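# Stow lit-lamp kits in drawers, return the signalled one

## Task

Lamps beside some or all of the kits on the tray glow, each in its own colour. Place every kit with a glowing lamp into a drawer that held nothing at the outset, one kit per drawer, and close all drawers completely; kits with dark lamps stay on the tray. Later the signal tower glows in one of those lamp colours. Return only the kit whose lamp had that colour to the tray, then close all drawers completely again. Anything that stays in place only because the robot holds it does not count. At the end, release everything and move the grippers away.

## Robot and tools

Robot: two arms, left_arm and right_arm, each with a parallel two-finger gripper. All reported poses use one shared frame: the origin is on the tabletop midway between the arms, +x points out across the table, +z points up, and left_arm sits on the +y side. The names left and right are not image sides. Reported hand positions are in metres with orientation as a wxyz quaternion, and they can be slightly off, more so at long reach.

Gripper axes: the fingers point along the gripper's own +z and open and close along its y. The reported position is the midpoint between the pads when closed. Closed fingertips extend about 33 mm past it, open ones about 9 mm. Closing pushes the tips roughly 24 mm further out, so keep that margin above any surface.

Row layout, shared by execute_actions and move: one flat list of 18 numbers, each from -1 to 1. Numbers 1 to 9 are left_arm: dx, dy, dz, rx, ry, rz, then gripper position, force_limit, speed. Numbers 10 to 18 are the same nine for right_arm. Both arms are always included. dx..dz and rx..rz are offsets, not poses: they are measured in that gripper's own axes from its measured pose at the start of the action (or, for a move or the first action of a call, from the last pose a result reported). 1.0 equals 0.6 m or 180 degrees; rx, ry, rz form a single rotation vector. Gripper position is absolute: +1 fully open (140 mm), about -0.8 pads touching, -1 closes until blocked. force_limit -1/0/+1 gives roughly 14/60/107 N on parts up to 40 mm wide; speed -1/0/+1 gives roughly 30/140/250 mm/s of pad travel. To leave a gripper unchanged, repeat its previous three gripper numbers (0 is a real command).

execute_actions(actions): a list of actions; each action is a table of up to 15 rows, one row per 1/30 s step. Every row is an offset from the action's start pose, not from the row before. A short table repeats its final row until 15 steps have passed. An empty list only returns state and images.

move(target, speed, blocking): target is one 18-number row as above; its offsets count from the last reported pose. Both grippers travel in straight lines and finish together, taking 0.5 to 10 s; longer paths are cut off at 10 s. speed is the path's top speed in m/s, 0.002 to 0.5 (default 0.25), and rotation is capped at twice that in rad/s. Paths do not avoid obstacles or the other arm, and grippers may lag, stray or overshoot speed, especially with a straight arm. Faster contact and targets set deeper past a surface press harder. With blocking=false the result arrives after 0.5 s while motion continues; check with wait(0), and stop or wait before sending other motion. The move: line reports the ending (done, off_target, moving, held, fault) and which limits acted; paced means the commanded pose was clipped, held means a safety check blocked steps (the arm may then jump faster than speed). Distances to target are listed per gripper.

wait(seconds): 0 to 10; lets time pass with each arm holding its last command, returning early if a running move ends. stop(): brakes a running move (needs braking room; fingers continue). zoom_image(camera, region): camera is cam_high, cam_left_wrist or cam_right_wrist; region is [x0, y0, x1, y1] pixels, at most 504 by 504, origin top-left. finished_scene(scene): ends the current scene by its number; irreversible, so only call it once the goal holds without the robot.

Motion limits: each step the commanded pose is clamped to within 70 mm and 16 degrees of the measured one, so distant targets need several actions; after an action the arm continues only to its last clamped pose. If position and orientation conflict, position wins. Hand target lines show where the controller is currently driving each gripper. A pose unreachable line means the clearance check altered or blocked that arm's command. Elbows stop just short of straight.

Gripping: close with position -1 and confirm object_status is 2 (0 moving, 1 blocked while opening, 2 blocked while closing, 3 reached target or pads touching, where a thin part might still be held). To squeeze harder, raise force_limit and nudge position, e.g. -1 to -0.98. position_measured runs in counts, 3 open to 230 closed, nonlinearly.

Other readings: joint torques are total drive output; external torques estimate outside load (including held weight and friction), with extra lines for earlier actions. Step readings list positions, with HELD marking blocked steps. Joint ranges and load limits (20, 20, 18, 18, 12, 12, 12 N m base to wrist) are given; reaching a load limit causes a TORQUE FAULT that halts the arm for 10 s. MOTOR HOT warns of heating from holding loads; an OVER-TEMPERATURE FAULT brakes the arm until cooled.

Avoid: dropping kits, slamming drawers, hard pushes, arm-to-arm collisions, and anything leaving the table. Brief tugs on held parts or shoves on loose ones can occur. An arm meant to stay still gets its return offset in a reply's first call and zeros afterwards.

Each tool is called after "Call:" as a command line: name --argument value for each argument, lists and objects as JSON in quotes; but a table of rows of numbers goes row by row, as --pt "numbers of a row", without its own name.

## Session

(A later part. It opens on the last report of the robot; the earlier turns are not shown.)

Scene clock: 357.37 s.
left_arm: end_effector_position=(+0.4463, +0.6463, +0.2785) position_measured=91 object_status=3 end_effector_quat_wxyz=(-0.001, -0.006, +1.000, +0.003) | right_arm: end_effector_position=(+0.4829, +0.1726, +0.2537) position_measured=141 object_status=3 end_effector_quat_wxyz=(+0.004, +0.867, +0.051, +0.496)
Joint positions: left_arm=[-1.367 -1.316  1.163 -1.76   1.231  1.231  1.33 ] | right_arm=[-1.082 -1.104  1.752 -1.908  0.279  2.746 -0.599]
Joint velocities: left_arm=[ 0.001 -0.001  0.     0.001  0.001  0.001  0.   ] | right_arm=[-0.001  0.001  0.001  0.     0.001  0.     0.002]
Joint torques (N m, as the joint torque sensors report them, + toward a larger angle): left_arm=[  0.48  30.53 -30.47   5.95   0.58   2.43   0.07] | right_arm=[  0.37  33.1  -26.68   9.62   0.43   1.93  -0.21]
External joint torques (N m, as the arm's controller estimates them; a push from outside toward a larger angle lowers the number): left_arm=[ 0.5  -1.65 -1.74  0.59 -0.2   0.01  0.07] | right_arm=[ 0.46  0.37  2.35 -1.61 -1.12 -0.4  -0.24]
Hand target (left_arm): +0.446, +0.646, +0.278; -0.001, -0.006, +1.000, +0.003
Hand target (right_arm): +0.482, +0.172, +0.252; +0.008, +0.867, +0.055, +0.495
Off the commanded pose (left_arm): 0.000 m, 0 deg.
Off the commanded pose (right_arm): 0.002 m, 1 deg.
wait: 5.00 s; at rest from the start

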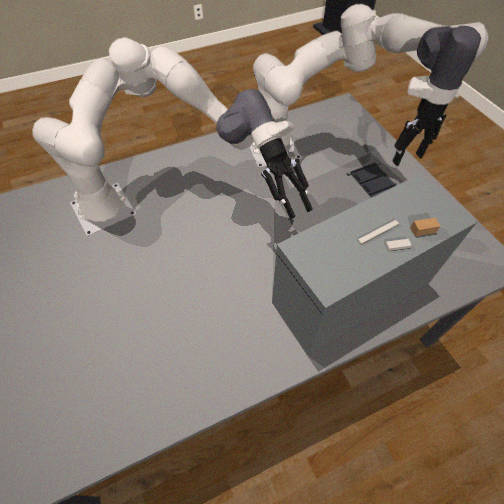

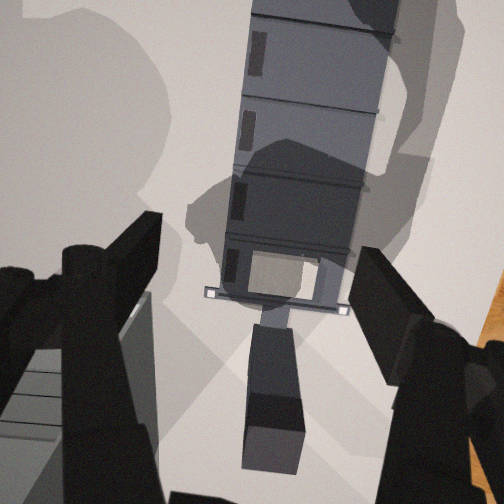

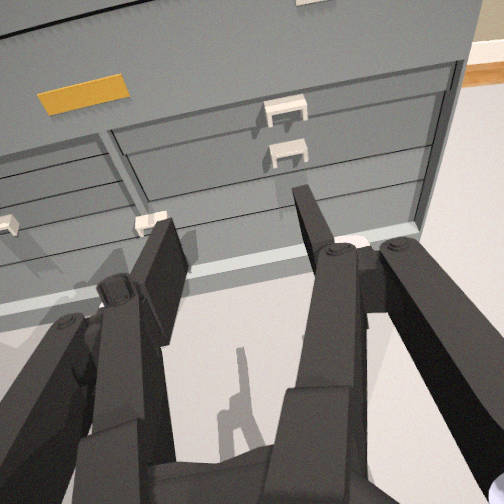

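Call:
move --target '[0,0,0,0,0,0,0.3,-0.2,-0.5,0.052,0.07,0.109,0,0,0,-0.1,0,0]' --speed 0.12

Call:
move --target '[0,0,0,0,0,0,0.3,-0.2,-0.5,0,0,0.07,0,0,0,-0.1,0,0]' --speed 0.06

Scene clock: 361.10 s.
left_arm: end_effector_position=(+0.4463, +0.6463, +0.2785) position_measured=91 object_status=3 end_effector_quat_wxyz=(-0.001, -0.006, +1.000, +0.003) | right_arm: end_effector_position=(+0.5589, +0.1355, +0.2515) position_measured=141 object_status=3 end_effector_quat_wxyz=(+0.003, +0.867, +0.044, +0.496)
Joint positions: left_arm=[-1.367 -1.316  1.163 -1.76   1.231  1.231  1.33 ] | right_arm=[-1.261 -1.047  1.815 -1.894  0.254  2.868 -0.656]
Joint velocities: left_arm=[ 0.001  0.    -0.001  0.001  0.001 -0.001 -0.002] | right_arm=[ 0.001  0.003  0.     0.001 -0.006  0.007 -0.009]
Joint torques (N m, as the joint torque sensors report them, + toward a larger angle): left_arm=[  0.25  30.31 -30.28   6.16   0.49   2.31   0.06] | right_arm=[ -1.19  35.04 -24.99  13.52   0.55   2.71  -0.23]
External joint torques (N m, as the arm's controller estimates them; a push from outside toward a larger angle lowers the number): left_arm=[ 0.17 -1.93 -1.51  0.74 -0.3  -0.1   0.06] | right_arm=[-1.24  1.32  2.65  0.88 -1.23  0.24 -0.26]
Hand target (left_arm): +0.446, +0.646, +0.278; -0.001, -0.006, +1.000, +0.003
Hand target (right_arm): +0.558, +0.138, +0.252; +0.004, +0.867, +0.051, +0.497
Off the commanded pose (left_arm): 0.000 m, 0 deg.
Off the commanded pose (right_arm): 0.002 m, 1 deg.
move: done

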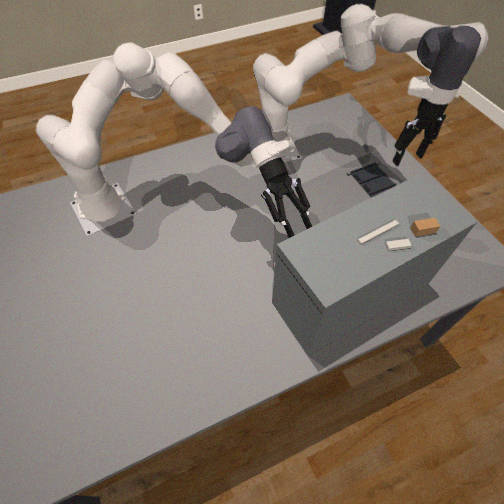

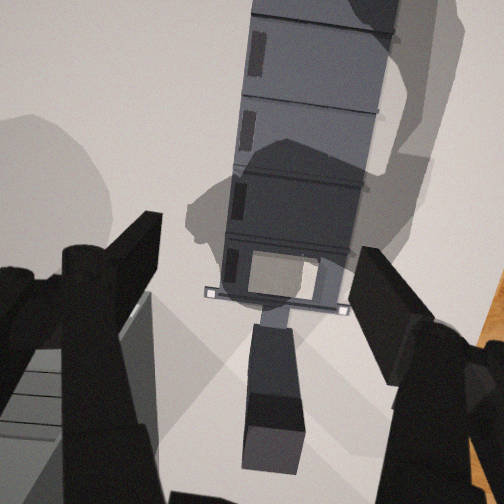

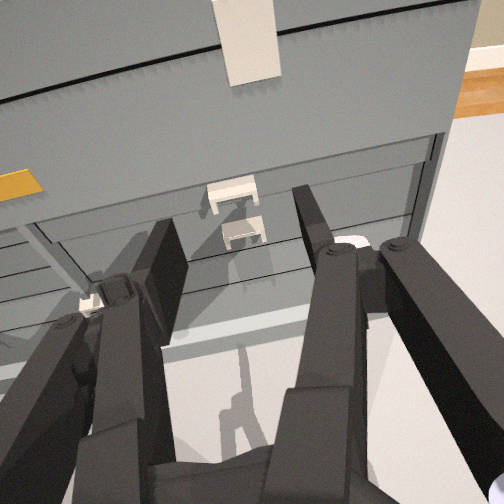

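Scene clock: 362.13 s.
left_arm: end_effector_position=(+0.4463, +0.6463, +0.2785) position_measured=91 object_status=3 end_effector_quat_wxyz=(-0.001, -0.006, +1.000, +0.003) | right_arm: end_effector_position=(+0.5957, +0.1357, +0.2330) position_measured=141 object_status=3 end_effector_quat_wxyz=(+0.004, +0.867, +0.042, +0.497)
Joint positions: left_arm=[-1.367 -1.316  1.163 -1.76   1.231  1.231  1.33 ] | right_arm=[-1.388 -1.076  1.88  -1.807  0.254  2.893 -0.656]
Joint velocities: left_arm=[-0.001 -0.     0.001 -0.001  0.001 -0.     0.   ] | right_arm=[-0.001  0.     0.004  0.008  0.     0.006  0.   ]
Joint torques (N m, as the joint torque sensors report them, + toward a larger angle): left_arm=[  1.07  29.3  -29.98   5.62   0.52   2.28   0.11] | right_arm=[ -1.62  35.16 -24.69  14.82   1.81   2.73   0.11]
External joint torques (N m, as the arm's controller estimates them; a push from outside toward a larger angle lowers the number): left_arm=[ 1.2  -2.91 -1.28  0.35 -0.25 -0.14  0.11] | right_arm=[-1.26 -1.84  3.    2.47 -0.03  0.3   0.08]
Hand target (left_arm): +0.446, +0.646, +0.278; -0.001, -0.006, +1.000, +0.003
Hand target (right_arm): +0.595, +0.138, +0.232; +0.002, +0.867, +0.044, +0.497
Off the commanded pose (left_arm): 0.000 m, 0 deg.
Off the commanded pose (right_arm): 0.003 m, 0 deg.
move: done

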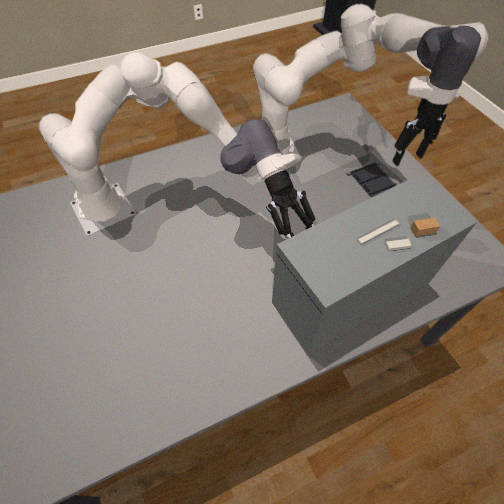

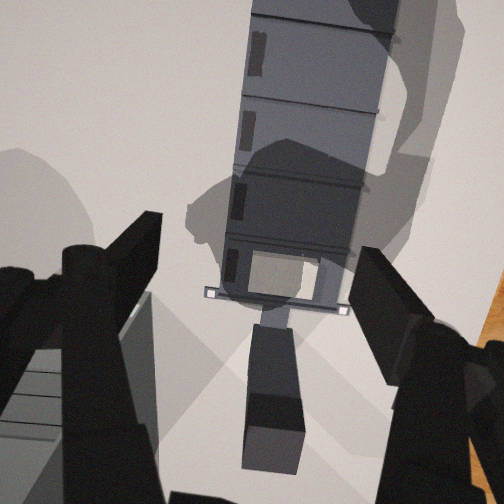

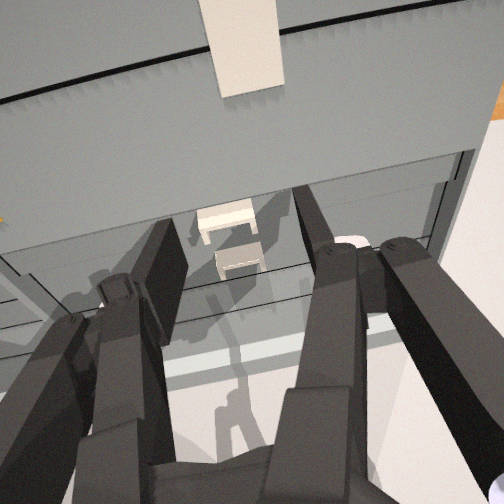

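Call:
move --target '[0,0,0,0,0,0,0.3,-0.2,-0.5,-0.022,-0.01,0.002,0,0,0,-0.1,0,0]' --speed 0.04

Call:
move --target '[0,0,0,0,0,0,0.3,-0.2,-0.5,0,0,0,0,0,0,-1,0,-0.5]'

Call:
move --target '[0,0,0,0,0,0,0.3,-0.2,-0.5,0.011,0,0.021,0,0,0,-1,0,-0.5]' --speed 0.02

Scene clock: 364.80 s.
left_arm: end_effector_position=(+0.4463, +0.6463, +0.2785) position_measured=91 object_status=3 end_effector_quat_wxyz=(-0.001, -0.006, +1.000, +0.003) | right_arm: end_effector_position=(+0.5914, +0.1389, +0.2226) position_measured=141 object_status=3 end_effector_quat_wxyz=(+0.007, +0.866, +0.045, +0.498)
Joint positions: left_arm=[-1.367 -1.316  1.163 -1.76   1.231  1.231  1.33 ] | right_arm=[-1.382 -1.1    1.884 -1.806  0.261  2.894 -0.648]
Joint velocities: left_arm=[-0.    -0.001 -0.001 -0.001 -0.     0.     0.   ] | right_arm=[-0.001 -0.001 -0.    -0.001  0.006 -0.     0.007]
Joint torques (N m, as the joint torque sensors report them, + toward a larger angle): left_arm=[  0.31  29.61 -30.81   5.03   0.67   2.32   0.12] | right_arm=[  0.83  35.97 -25.52  11.89   2.87   2.31   0.38]
External joint torques (N m, as the arm's controller estimates them; a push from outside toward a larger angle lowers the number): left_arm=[ 0.37 -2.62 -2.04 -0.3  -0.11 -0.1   0.12] | right_arm=[ 0.97 -1.32  2.36 -0.08  1.03 -0.11  0.35]
Hand target (left_arm): +0.446, +0.646, +0.278; -0.001, -0.006, +1.000, +0.003
Hand target (right_arm): +0.590, +0.141, +0.221; +0.004, +0.867, +0.042, +0.497
Off the commanded pose (left_arm): 0.000 m, 0 deg.
Off the commanded pose (right_arm): 0.003 m, 1 deg.
move: done

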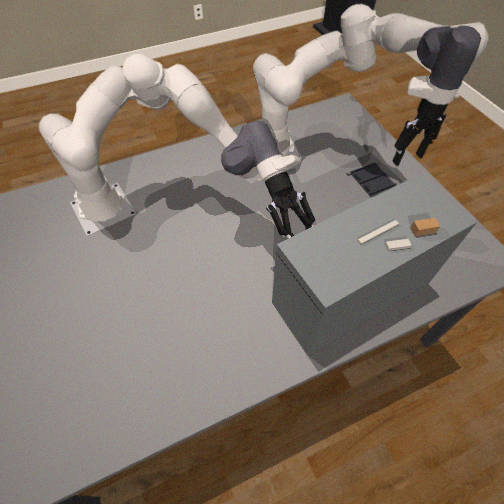

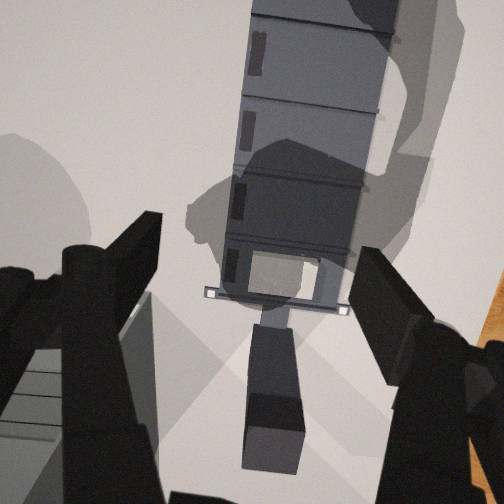

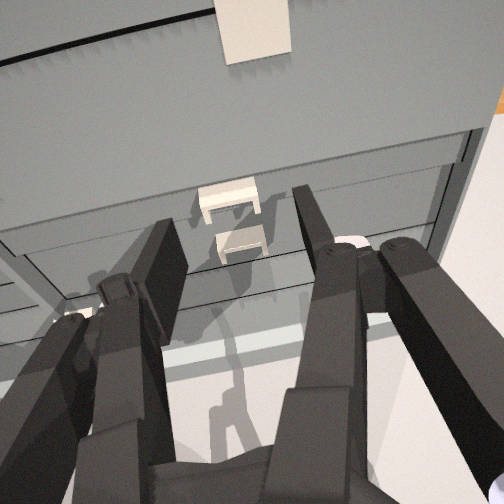

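Scene clock: 365.67 s.
left_arm: end_effector_position=(+0.4463, +0.6463, +0.2785) position_measured=91 object_status=3 end_effector_quat_wxyz=(-0.001, -0.006, +1.000, +0.003) | right_arm: end_effector_position=(+0.5903, +0.1411, +0.2231) position_measured=233 object_status=0 end_effector_quat_wxyz=(+0.006, +0.866, +0.047, +0.498)
Joint positions: left_arm=[-1.367 -1.316  1.163 -1.76   1.231  1.231  1.33 ] | right_arm=[-1.38  -1.1    1.885 -1.805  0.261  2.896 -0.648]
Joint velocities: left_arm=[-0.001 -0.     0.     0.     0.002 -0.001  0.001] | right_arm=[ 0.001 -0.    -0.    -0.001 -0.     0.001  0.   ]
Joint torques (N m, as the joint torque sensors report them, + toward a larger angle): left_arm=[  0.88  29.94 -30.46   5.57   0.62   2.36   0.12] | right_arm=[ -1.6   36.59 -26.53  11.06   1.79   2.06   0.12]
External joint torques (N m, as the arm's controller estimates them; a push from outside toward a larger angle lowers the number): left_arm=[ 0.85 -2.24 -1.69  0.16 -0.17 -0.06  0.12] | right_arm=[-1.52 -0.69  1.31 -0.94 -0.05 -0.37  0.1 ]
Hand target (left_arm): +0.446, +0.646, +0.278; -0.001, -0.006, +1.000, +0.003
Hand target (right_arm): +0.591, +0.139, +0.223; +0.007, +0.866, +0.045, +0.498
Off the commanded pose (left_arm): 0.000 m, 0 deg.
Off the commanded pose (right_arm): 0.003 m, 0 deg.
move: done

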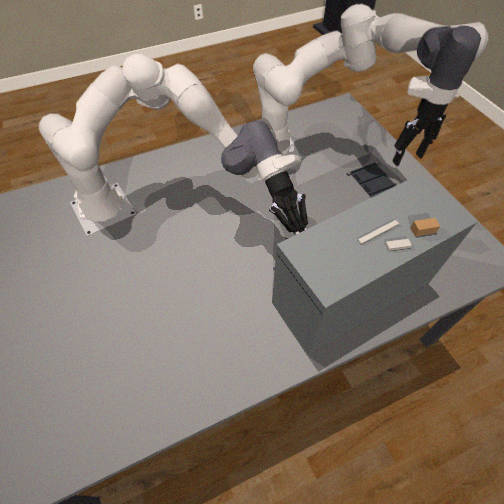

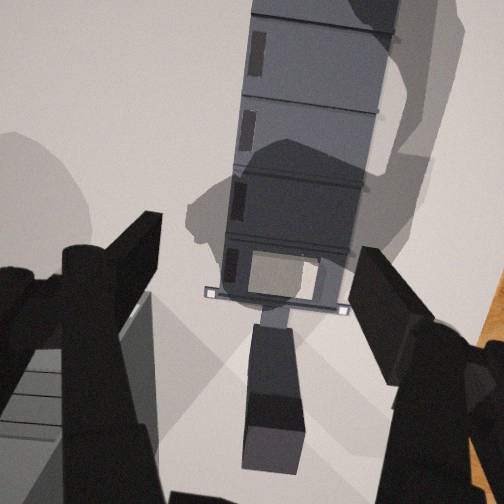

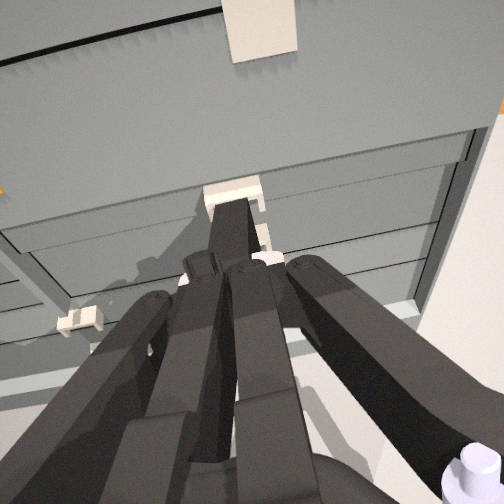

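Scene clock: 366.60 s.
left_arm: end_effector_position=(+0.4463, +0.6463, +0.2785) position_measured=91 object_status=3 end_effector_quat_wxyz=(-0.001, -0.006, +1.000, +0.003) | right_arm: end_effector_position=(+0.5995, +0.1436, +0.2230) position_measured=233 object_status=3 end_effector_quat_wxyz=(+0.004, +0.867, +0.043, +0.496)
Joint positions: left_arm=[-1.367 -1.316  1.163 -1.76   1.231  1.231  1.33 ] | right_arm=[-1.414 -1.101  1.898 -1.769  0.261  2.886 -0.648]
Joint velocities: left_arm=[ 0.001  0.001  0.001 -0.001 -0.     0.    -0.001] | right_arm=[-0.004  0.002  0.013  0.008  0.    -0.002  0.   ]
Joint torques (N m, as the joint torque sensors report them, + toward a larger angle): left_arm=[  0.8   29.77 -30.39   5.65   0.67   2.36   0.19] | right_arm=[ -7.48  35.26 -24.98  15.32   1.     3.68  -0.2 ]
External joint torques (N m, as the arm's controller estimates them; a push from outside toward a larger angle lowers the number): left_arm=[ 0.74 -2.46 -1.62  0.26 -0.11 -0.05  0.19] | right_arm=[-7.33 -3.07  2.84  3.19 -0.83  1.26 -0.23]
Hand target (left_arm): +0.446, +0.646, +0.278; -0.001, -0.006, +1.000, +0.003
Hand target (right_arm): +0.604, +0.142, +0.223; +0.006, +0.866, +0.047, +0.498
Off the commanded pose (left_arm): 0.000 m, 0 deg.
Off the commanded pose (right_arm): 0.005 m, 1 deg.
move: off_target (right_arm)

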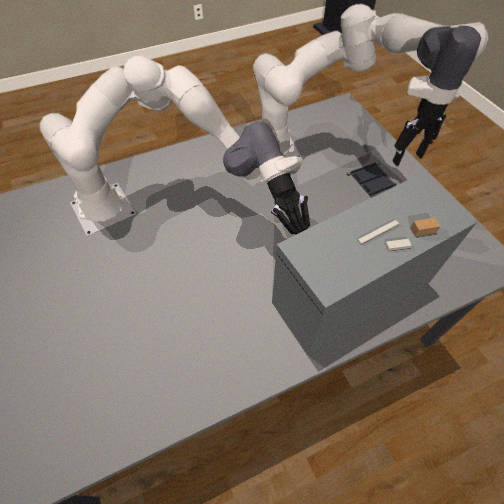

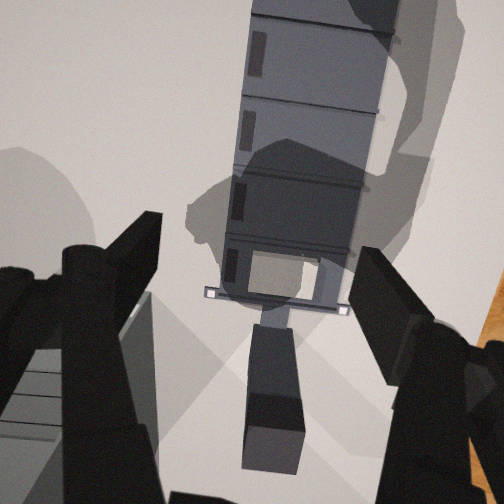

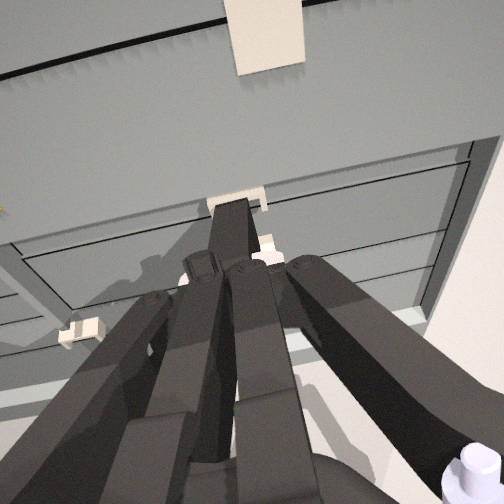

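Call:
move --target '[0,0,0,0,0,0,0.3,-0.2,-0.5,-0.058,0,-0.102,0,0,0,-0.1,0,0]' --speed 0.1

Call:
wait --seconds 4

Call:
zoom_image --camera "cam_right_wrist" --region '[0,60,504,260]'

Scene clock: 369.90 s.
left_arm: end_effector_position=(+0.4463, +0.6463, +0.2785) position_measured=91 object_status=3 end_effector_quat_wxyz=(-0.001, -0.006, +1.000, +0.003) | right_arm: end_effector_position=(+0.5288, +0.1391, +0.2212) position_measured=141 object_status=3 end_effector_quat_wxyz=(+0.006, +0.867, +0.050, +0.495)
Joint positions: left_arm=[-1.367 -1.316  1.163 -1.76   1.231  1.231  1.33 ] | right_arm=[-1.19  -1.095  1.822 -1.952  0.283  2.881 -0.624]
Joint velocities: left_arm=[ 0.001  0.    -0.    -0.002  0.001  0.001 -0.001] | right_arm=[-0.     0.001  0.001 -0.001  0.003 -0.001  0.005]
Joint torques (N m, as the joint torque sensors report them, + toward a larger angle): left_arm=[ -0.2   29.65 -30.51   4.83   0.59   2.32   0.13] | right_arm=[  0.69  31.44 -28.86   9.28   2.87   1.89   0.41]
External joint torques (N m, as the arm's controller estimates them; a push from outside toward a larger angle lowers the number): left_arm=[-0.2  -2.57 -1.71 -0.53 -0.19 -0.1   0.13] | right_arm=[ 0.78 -1.64 -0.44 -1.92  1.04 -0.49  0.39]
Hand target (left_arm): +0.446, +0.646, +0.278; -0.001, -0.006, +1.000, +0.003
Hand target (right_arm): +0.529, +0.137, +0.222; +0.004, +0.868, +0.043, +0.495
Off the commanded pose (left_arm): 0.000 m, 0 deg.
Off the commanded pose (right_arm): 0.003 m, 1 deg.
move: done

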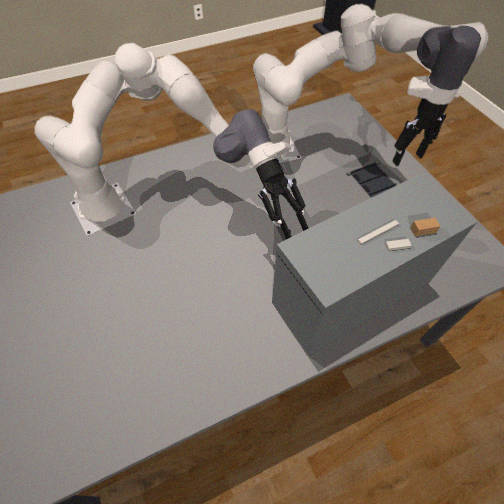

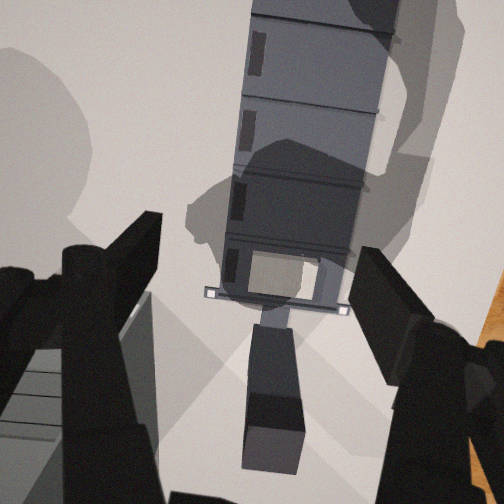

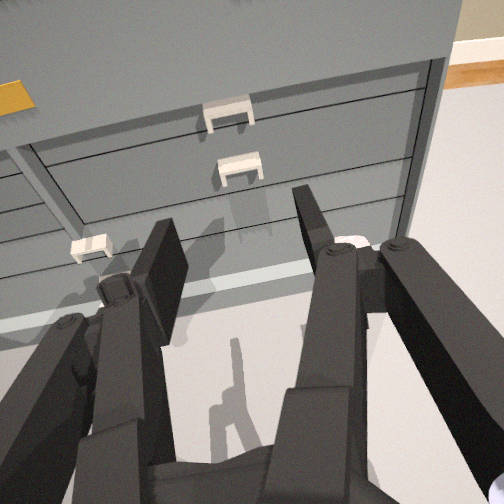

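Scene clock: 373.90 s.
left_arm: end_effector_position=(+0.4463, +0.6463, +0.2785) position_measured=91 object_status=3 end_effector_quat_wxyz=(-0.001, -0.006, +1.000, +0.003) | right_arm: end_effector_position=(+0.5288, +0.1388, +0.2211) position_measured=141 object_status=3 end_effector_quat_wxyz=(+0.006, +0.867, +0.049, +0.495)
Joint positions: left_arm=[-1.367 -1.316  1.163 -1.76   1.231  1.231  1.33 ] | right_arm=[-1.19  -1.095  1.822 -1.953  0.283  2.881 -0.623]
Joint velocities: left_arm=[-0.    -0.    -0.     0.001  0.001  0.     0.   ] | right_arm=[ 0.001 -0.    -0.     0.001  0.001  0.    -0.002]
Joint torques (N m, as the joint torque sensors report them, + toward a larger angle): left_arm=[  0.8   29.88 -29.74   5.24   0.58   2.3    0.1 ] | right_arm=[  0.43  31.54 -28.61   9.52   2.84   1.95   0.47]
External joint torques (N m, as the arm's controller estimates them; a push from outside toward a larger angle lowers the number): left_arm=[ 0.84 -2.29 -1.03 -0.12 -0.2  -0.11  0.1 ] | right_arm=[ 0.46 -1.5  -0.19 -1.74  1.02 -0.45  0.44]
Hand target (left_arm): +0.446, +0.646, +0.278; -0.001, -0.006, +1.000, +0.003
Hand target (right_arm): +0.529, +0.137, +0.222; +0.004, +0.868, +0.043, +0.495
Off the commanded pose (left_arm): 0.000 m, 0 deg.
Off the commanded pose (right_arm): 0.003 m, 1 deg.
wait: 4.00 s; at rest by 0.17 s

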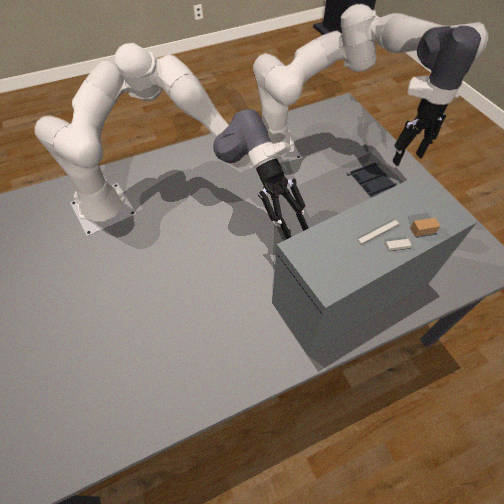

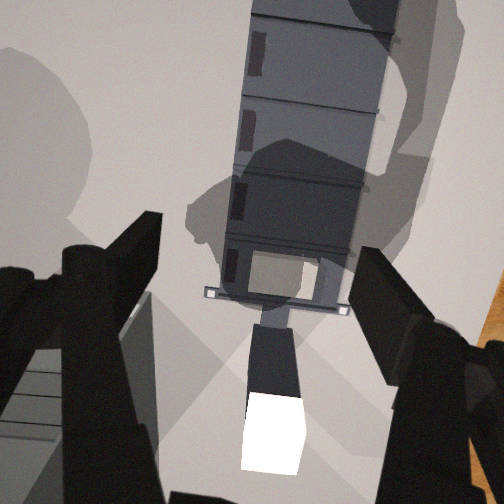

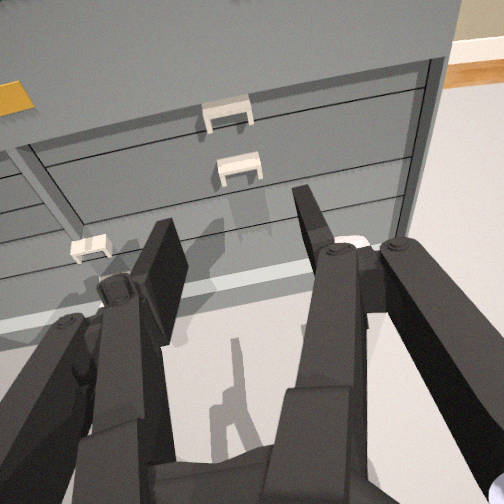

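Region (0, 60, 504, 260) of cam_right_wrist's 504x504 image, scaled by 1.000; it fills the top 200 rows of this view, and the rest is white.

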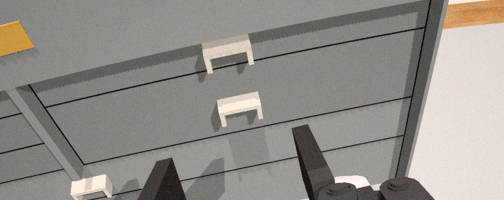

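Call:
move --target '[-0.12,-0.39,0,0,-0.222,-0.028,-0.2,-0.2,-0.5,-0.05,0.42,-0.08,0,0,0,-0.1,0,0]'

Call:
move --target '[0,0,0,0,0,0,-0.2,-0.2,-0.5,0,0,0,0,0,0,-0.1,0,0]'

Scene clock: 378.20 s.
left_arm: end_effector_position=(+0.5203, +0.4170, +0.2815) position_measured=154 object_status=3 end_effector_quat_wxyz=(+0.343, -0.048, +0.938, +0.004) | right_arm: end_effector_position=(+0.4935, -0.1173, +0.2282) position_measured=141 object_status=3 end_effector_quat_wxyz=(+0.005, +0.869, +0.046, +0.492)
Joint positions: left_arm=[-1.295 -1.61   1.13  -2.53   1.771  1.734  0.644] | right_arm=[-0.853 -0.79   1.501 -2.747  0.155  3.376 -0.772]
Joint velocities: left_arm=[ 0.    -0.001  0.    -0.     0.    -0.    -0.031] | right_arm=[-0.    -0.    -0.001 -0.001 -0.003  0.002  0.001]
Joint torques (N m, as the joint torque sensors report them, + toward a larger angle): left_arm=[ -0.5   16.5  -24.98   4.59   2.6    3.19  -0.14] | right_arm=[  0.8   12.06 -18.24  11.26   1.18   2.92  -0.2 ]
External joint torques (N m, as the arm's controller estimates them; a push from outside toward a larger angle lowers the number): left_arm=[-0.49 -2.75  0.39 -1.29  0.97  0.32 -0.12] | right_arm=[ 0.84  1.12 -0.62 -1.63 -1.17  0.26 -0.23]
Hand target (left_arm): +0.521, +0.415, +0.281; +0.345, -0.052, +0.937, +0.002
Hand target (right_arm): +0.493, -0.117, +0.228; +0.007, +0.869, +0.050, +0.492
Off the commanded pose (left_arm): 0.006 m, 0 deg.
Off the commanded pose (right_arm): 0.006 m, 1 deg.
move: off_target (left_arm, right_arm)

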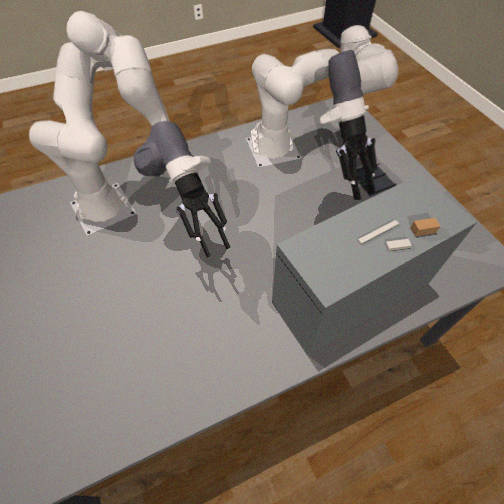

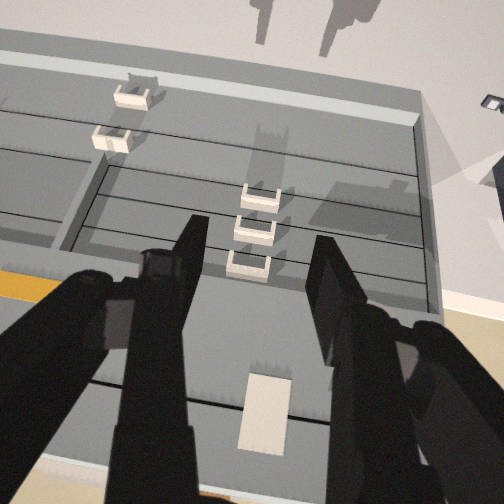

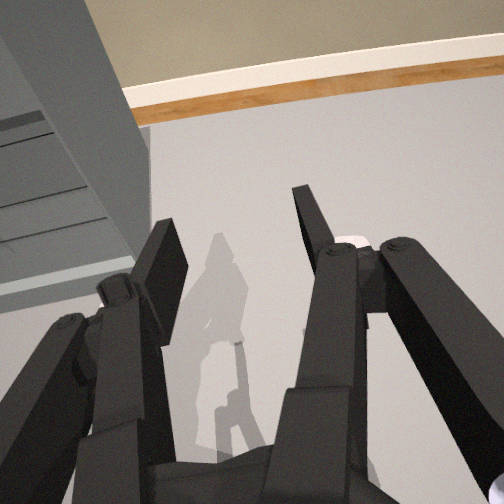

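Scene clock: 378.70 s.
left_arm: end_effector_position=(+0.5203, +0.4170, +0.2815) position_measured=154 object_status=3 end_effector_quat_wxyz=(+0.343, -0.048, +0.938, +0.004) | right_arm: end_effector_position=(+0.4935, -0.1173, +0.2282) position_measured=141 object_status=3 end_effector_quat_wxyz=(+0.005, +0.869, +0.046, +0.492)
Joint positions: left_arm=[-1.295 -1.61   1.13  -2.53   1.771  1.734  0.644] | right_arm=[-0.853 -0.79   1.501 -2.747  0.155  3.376 -0.772]
Joint velocities: left_arm=[-0.001 -0.001  0.    -0.002 -0.    -0.001  0.001] | right_arm=[ 0.    -0.001  0.    -0.001  0.    -0.001  0.001]
Joint torques (N m, as the joint torque sensors report them, + toward a larger angle): left_arm=[  1.3   17.35 -26.43   5.57   1.58   2.96   0.13] | right_arm=[ -0.56  10.96 -16.78  12.68   2.31   2.54   0.13]
External joint torques (N m, as the arm's controller estimates them; a push from outside toward a larger angle lowers the number): left_arm=[ 1.33 -1.88 -1.04 -0.31 -0.06  0.08  0.14] | right_arm=[-0.58  0.02  0.79 -0.23 -0.03 -0.12  0.1 ]
Hand target (left_arm): +0.520, +0.417, +0.282; +0.343, -0.048, +0.938, +0.004
Hand target (right_arm): +0.494, -0.117, +0.228; +0.005, +0.869, +0.046, +0.492
Off the commanded pose (left_arm): 0.000 m, 0 deg.
Off the commanded pose (right_arm): 0.000 m, 0 deg.
move: done

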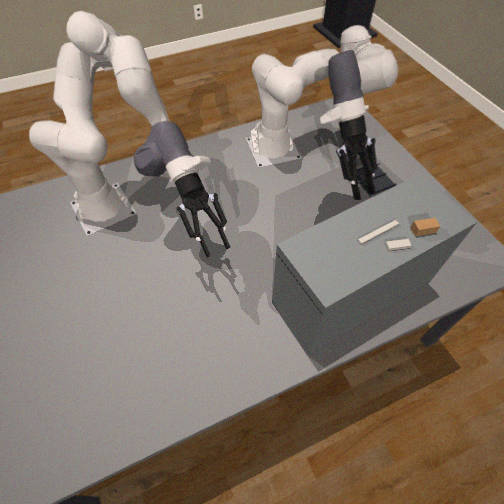

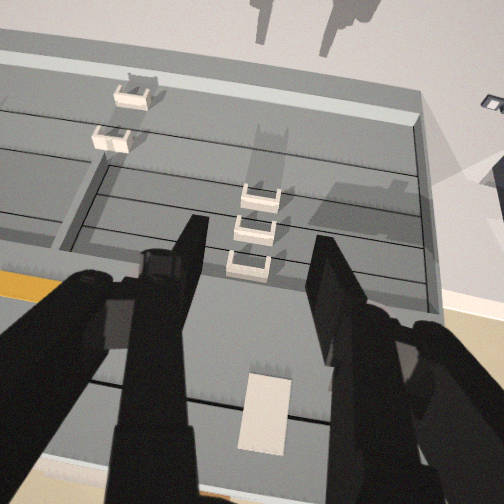

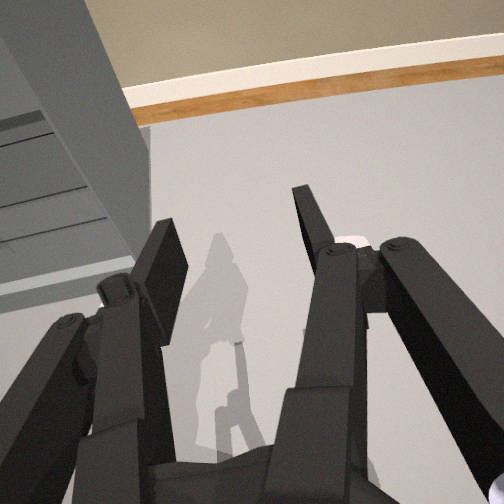

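Call:
move --target '[0.008,-0.006,0.088,0,-0.094,0,-0.2,-0.2,-0.5,0,0,0,0,0,0,-0.1,0,0]' --speed 0.15

Call:
move --target '[0,0,0.083,0,0,0,-0.2,-0.2,-0.5,0,0,0,0,0,0,-0.1,0,0]' --speed 0.06

Call:
move --target '[0,0,0,0,0,0,-1,-0.3,-0.7,0,0,0,0,0,0,-0.1,0,0]'

Call:
move --target '[0.027,0,-0.042,0,0,0,-1,-0.3,-0.7,0,0,0,0,0,0,-0.1,0,0]' --speed 0.04

Scene clock: 383.93 s.
left_arm: end_effector_position=(+0.5504, +0.4171, +0.2339) position_measured=154 object_status=3 end_effector_quat_wxyz=(+0.473, -0.045, +0.880, +0.015) | right_arm: end_effector_position=(+0.4935, -0.1173, +0.2282) position_measured=141 object_status=3 end_effector_quat_wxyz=(+0.005, +0.869, +0.046, +0.492)
Joint positions: left_arm=[-1.173 -1.771  1.453 -2.686  2.351  1.942  0.565] | right_arm=[-0.853 -0.79   1.501 -2.747  0.155  3.376 -0.772]
Joint velocities: left_arm=[-0.    -0.     0.     0.     0.012  0.005 -0.013] | right_arm=[-0.     0.001 -0.002  0.001  0.     0.    -0.   ]
Joint torques (N m, as the joint torque sensors report them, + toward a larger angle): left_arm=[  2.22  12.65 -23.82  -2.63   2.42   2.83  -0.13] | right_arm=[ -0.37  10.86 -16.78  12.73   2.33   2.52   0.13]
External joint torques (N m, as the arm's controller estimates them; a push from outside toward a larger angle lowers the number): left_arm=[ 2.2  -3.4   0.57 -1.35  0.95  0.35 -0.11] | right_arm=[-0.33 -0.08  0.88 -0.24 -0.03 -0.14  0.1 ]
Hand target (left_arm): +0.550, +0.417, +0.235; +0.476, -0.047, +0.878, +0.013
Hand target (right_arm): +0.494, -0.117, +0.228; +0.005, +0.869, +0.046, +0.492
Off the commanded pose (left_arm): 0.005 m, 1 deg.
Off the commanded pose (right_arm): 0.000 m, 0 deg.
joint sent to its limit (left arm) — the command would take joint 2 (shoulder) past its lower limit, so that joint was sent only as far as its limit.
move: off_target (left_arm)

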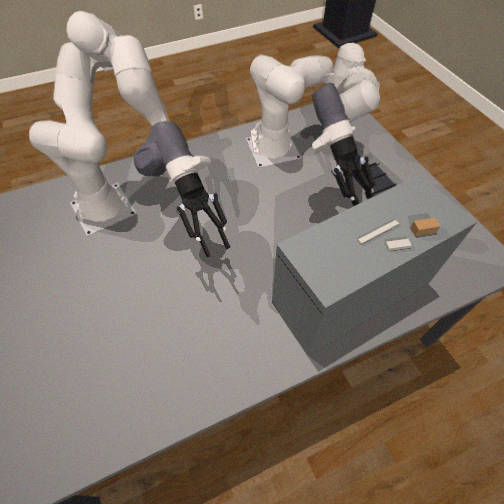

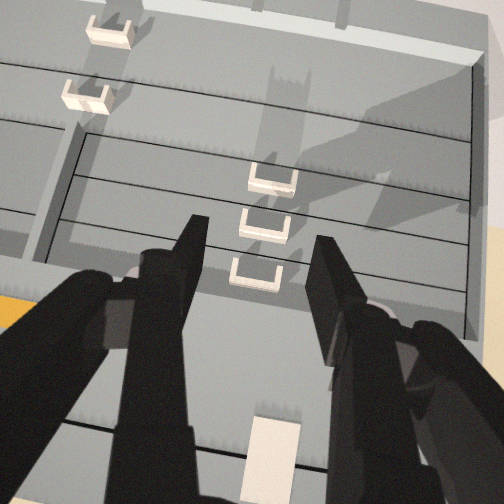

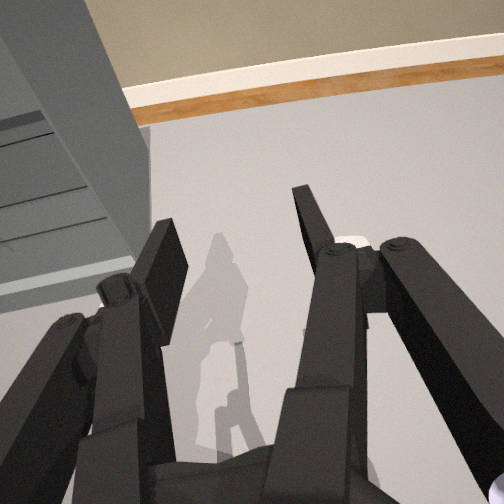

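Scene clock: 385.10 s.
left_arm: end_effector_position=(+0.5904, +0.4201, +0.2058) position_measured=154 object_status=3 end_effector_quat_wxyz=(+0.472, -0.044, +0.880, +0.017) | right_arm: end_effector_position=(+0.4935, -0.1173, +0.2282) position_measured=141 object_status=3 end_effector_quat_wxyz=(+0.005, +0.869, +0.046, +0.492)
Joint positions: left_arm=[-1.27  -1.772  1.522 -2.565  2.433  1.982  0.562] | right_arm=[-0.853 -0.79   1.501 -2.747  0.155  3.376 -0.772]
Joint velocities: left_arm=[-0.002 -0.     0.     0.001  0.006  0.01  -0.003] | right_arm=[ 0.001  0.    -0.001 -0.001  0.001  0.     0.001]
Joint torques (N m, as the joint torque sensors report them, + toward a larger angle): left_arm=[ -1.2   14.84 -26.13  -2.03   2.41   2.88   0.04] | right_arm=[ -0.59  10.8  -16.62  12.69   2.33   2.54   0.12]
External joint torques (N m, as the arm's controller estimates them; a push from outside toward a larger angle lowers the number): left_arm=[-1.16 -3.04  0.38  1.15  1.03  0.4   0.07] | right_arm=[-0.62 -0.12  0.94 -0.21 -0.01 -0.12  0.09]
Hand target (left_arm): +0.592, +0.419, +0.206; +0.474, -0.045, +0.879, +0.015
Hand target (right_arm): +0.494, -0.117, +0.228; +0.005, +0.869, +0.046, +0.492
Off the commanded pose (left_arm): 0.002 m, 0 deg.
Off the commanded pose (right_arm): 0.000 m, 0 deg.
joint sent to its limit (left arm) — the command would take joint 2 (shoulder) past its lower limit, so that joint was sent only as far as its limit.
move: done

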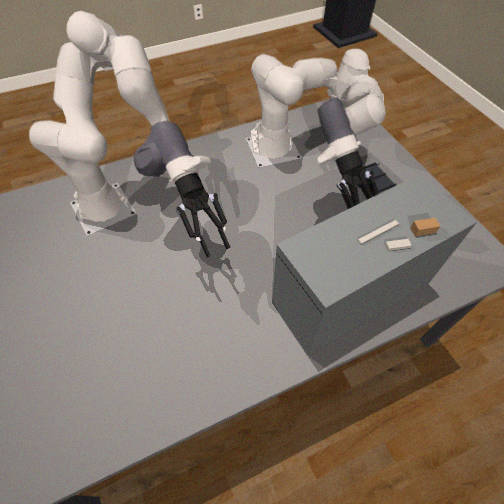

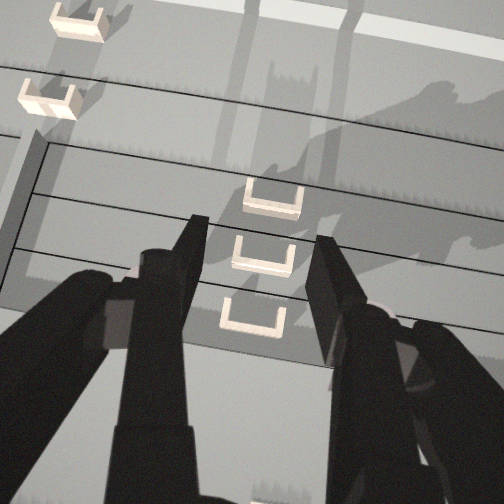

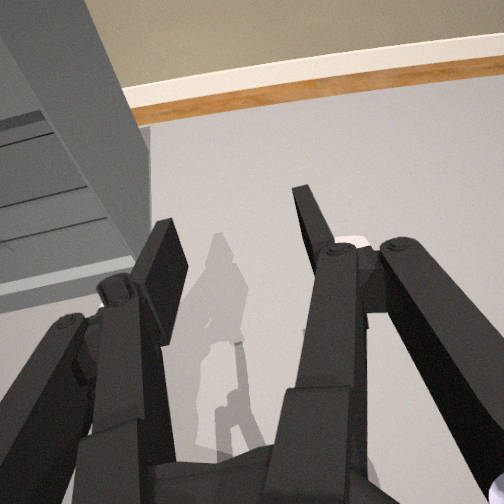

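Scene clock: 385.70 s.
left_arm: end_effector_position=(+0.5904, +0.4225, +0.2059) position_measured=192 object_status=2 end_effector_quat_wxyz=(+0.471, -0.045, +0.881, +0.019) | right_arm: end_effector_position=(+0.4935, -0.1173, +0.2282) position_measured=141 object_status=3 end_effector_quat_wxyz=(+0.005, +0.869, +0.046, +0.492)
Joint positions: left_arm=[-1.268 -1.772  1.521 -2.564  2.433  1.98   0.562] | right_arm=[-0.853 -0.79   1.501 -2.747  0.155  3.376 -0.772]
Joint velocities: left_arm=[ 0.001 -0.002  0.001 -0.     0.001 -0.001  0.001] | right_arm=[ 0.001 -0.    -0.     0.001  0.     0.    -0.001]
Joint torques (N m, as the joint torque sensors report them, + toward a larger angle): left_arm=[ -0.25  15.39 -27.12  -3.37   1.31   2.72   0.09] | right_arm=[ -0.32  11.13 -16.56  12.64   2.31   2.5    0.13]
External joint torques (N m, as the arm's controller estimates them; a push from outside toward a larger angle lowers the number): left_arm=[-0.24 -2.46 -0.59 -0.31 -0.09  0.24  0.11] | right_arm=[-0.31  0.19  1.04 -0.27 -0.04 -0.16  0.1 ]
Hand target (left_arm): +0.590, +0.420, +0.206; +0.472, -0.044, +0.881, +0.017
Hand target (right_arm): +0.494, -0.117, +0.228; +0.005, +0.869, +0.046, +0.492
Off the commanded pose (left_arm): 0.002 m, 0 deg.
Off the commanded pose (right_arm): 0.000 m, 0 deg.
move: done

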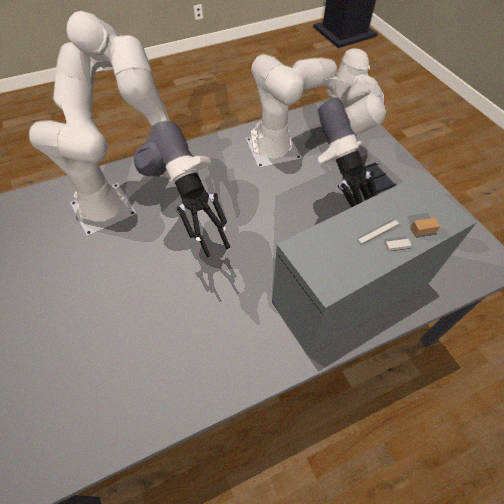

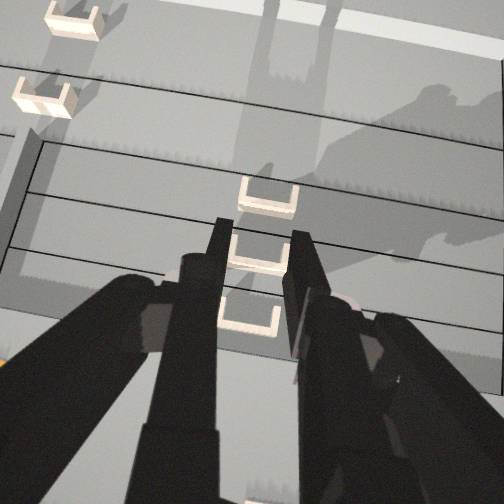

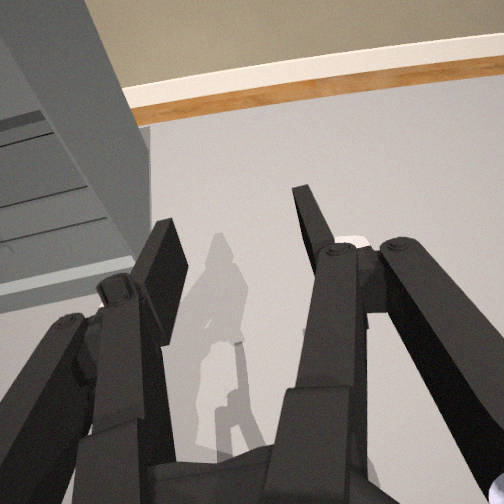

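Scene clock: 386.73 s.
left_arm: end_effector_position=(+0.5614, +0.4193, +0.2052) position_measured=192 object_status=2 end_effector_quat_wxyz=(+0.471, -0.043, +0.881, +0.019) | right_arm: end_effector_position=(+0.4935, -0.1173, +0.2282) position_measured=141 object_status=3 end_effector_quat_wxyz=(+0.005, +0.869, +0.046, +0.492)
Joint positions: left_arm=[-1.187 -1.772  1.531 -2.655  2.428  1.972  0.559] | right_arm=[-0.853 -0.79   1.501 -2.747  0.155  3.376 -0.772]
Joint velocities: left_arm=[ 0.002 -0.     0.001 -0.003 -0.    -0.001 -0.002] | right_arm=[-0.    -0.001 -0.    -0.    -0.     0.001  0.   ]
Joint torques (N m, as the joint torque sensors report them, + toward a larger angle): left_arm=[  2.92  13.57 -27.17  -3.93   0.86   2.52   0.05] | right_arm=[ -0.69  10.82 -16.79  12.81   2.32   2.53   0.16]
External joint torques (N m, as the arm's controller estimates them; a push from outside toward a larger angle lowers the number): left_arm=[ 2.95 -2.58 -2.15 -1.13 -0.56  0.06  0.07] | right_arm=[-0.79 -0.06  0.74 -0.19 -0.02 -0.15  0.14]
Hand target (left_arm): +0.560, +0.421, +0.206; +0.471, -0.045, +0.881, +0.019
Hand target (right_arm): +0.494, -0.117, +0.228; +0.005, +0.869, +0.046, +0.492
Off the commanded pose (left_arm): 0.001 m, 0 deg.
Off the commanded pose (right_arm): 0.000 m, 0 deg.
move: done

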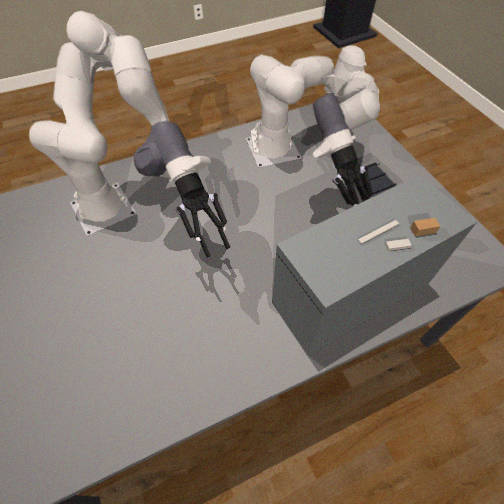

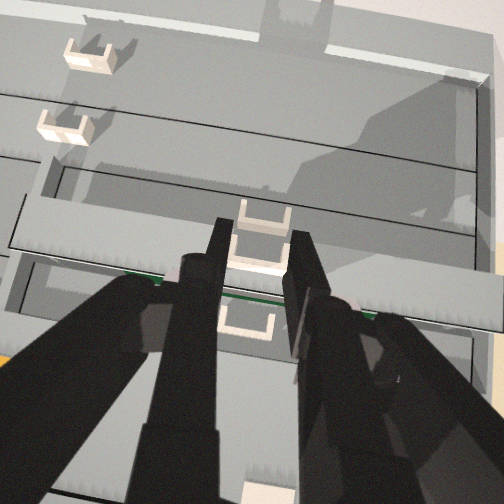

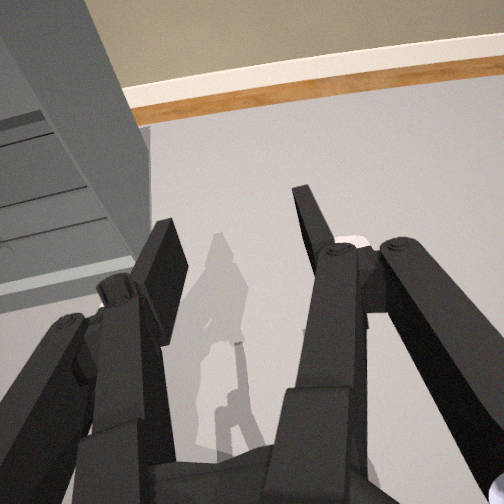

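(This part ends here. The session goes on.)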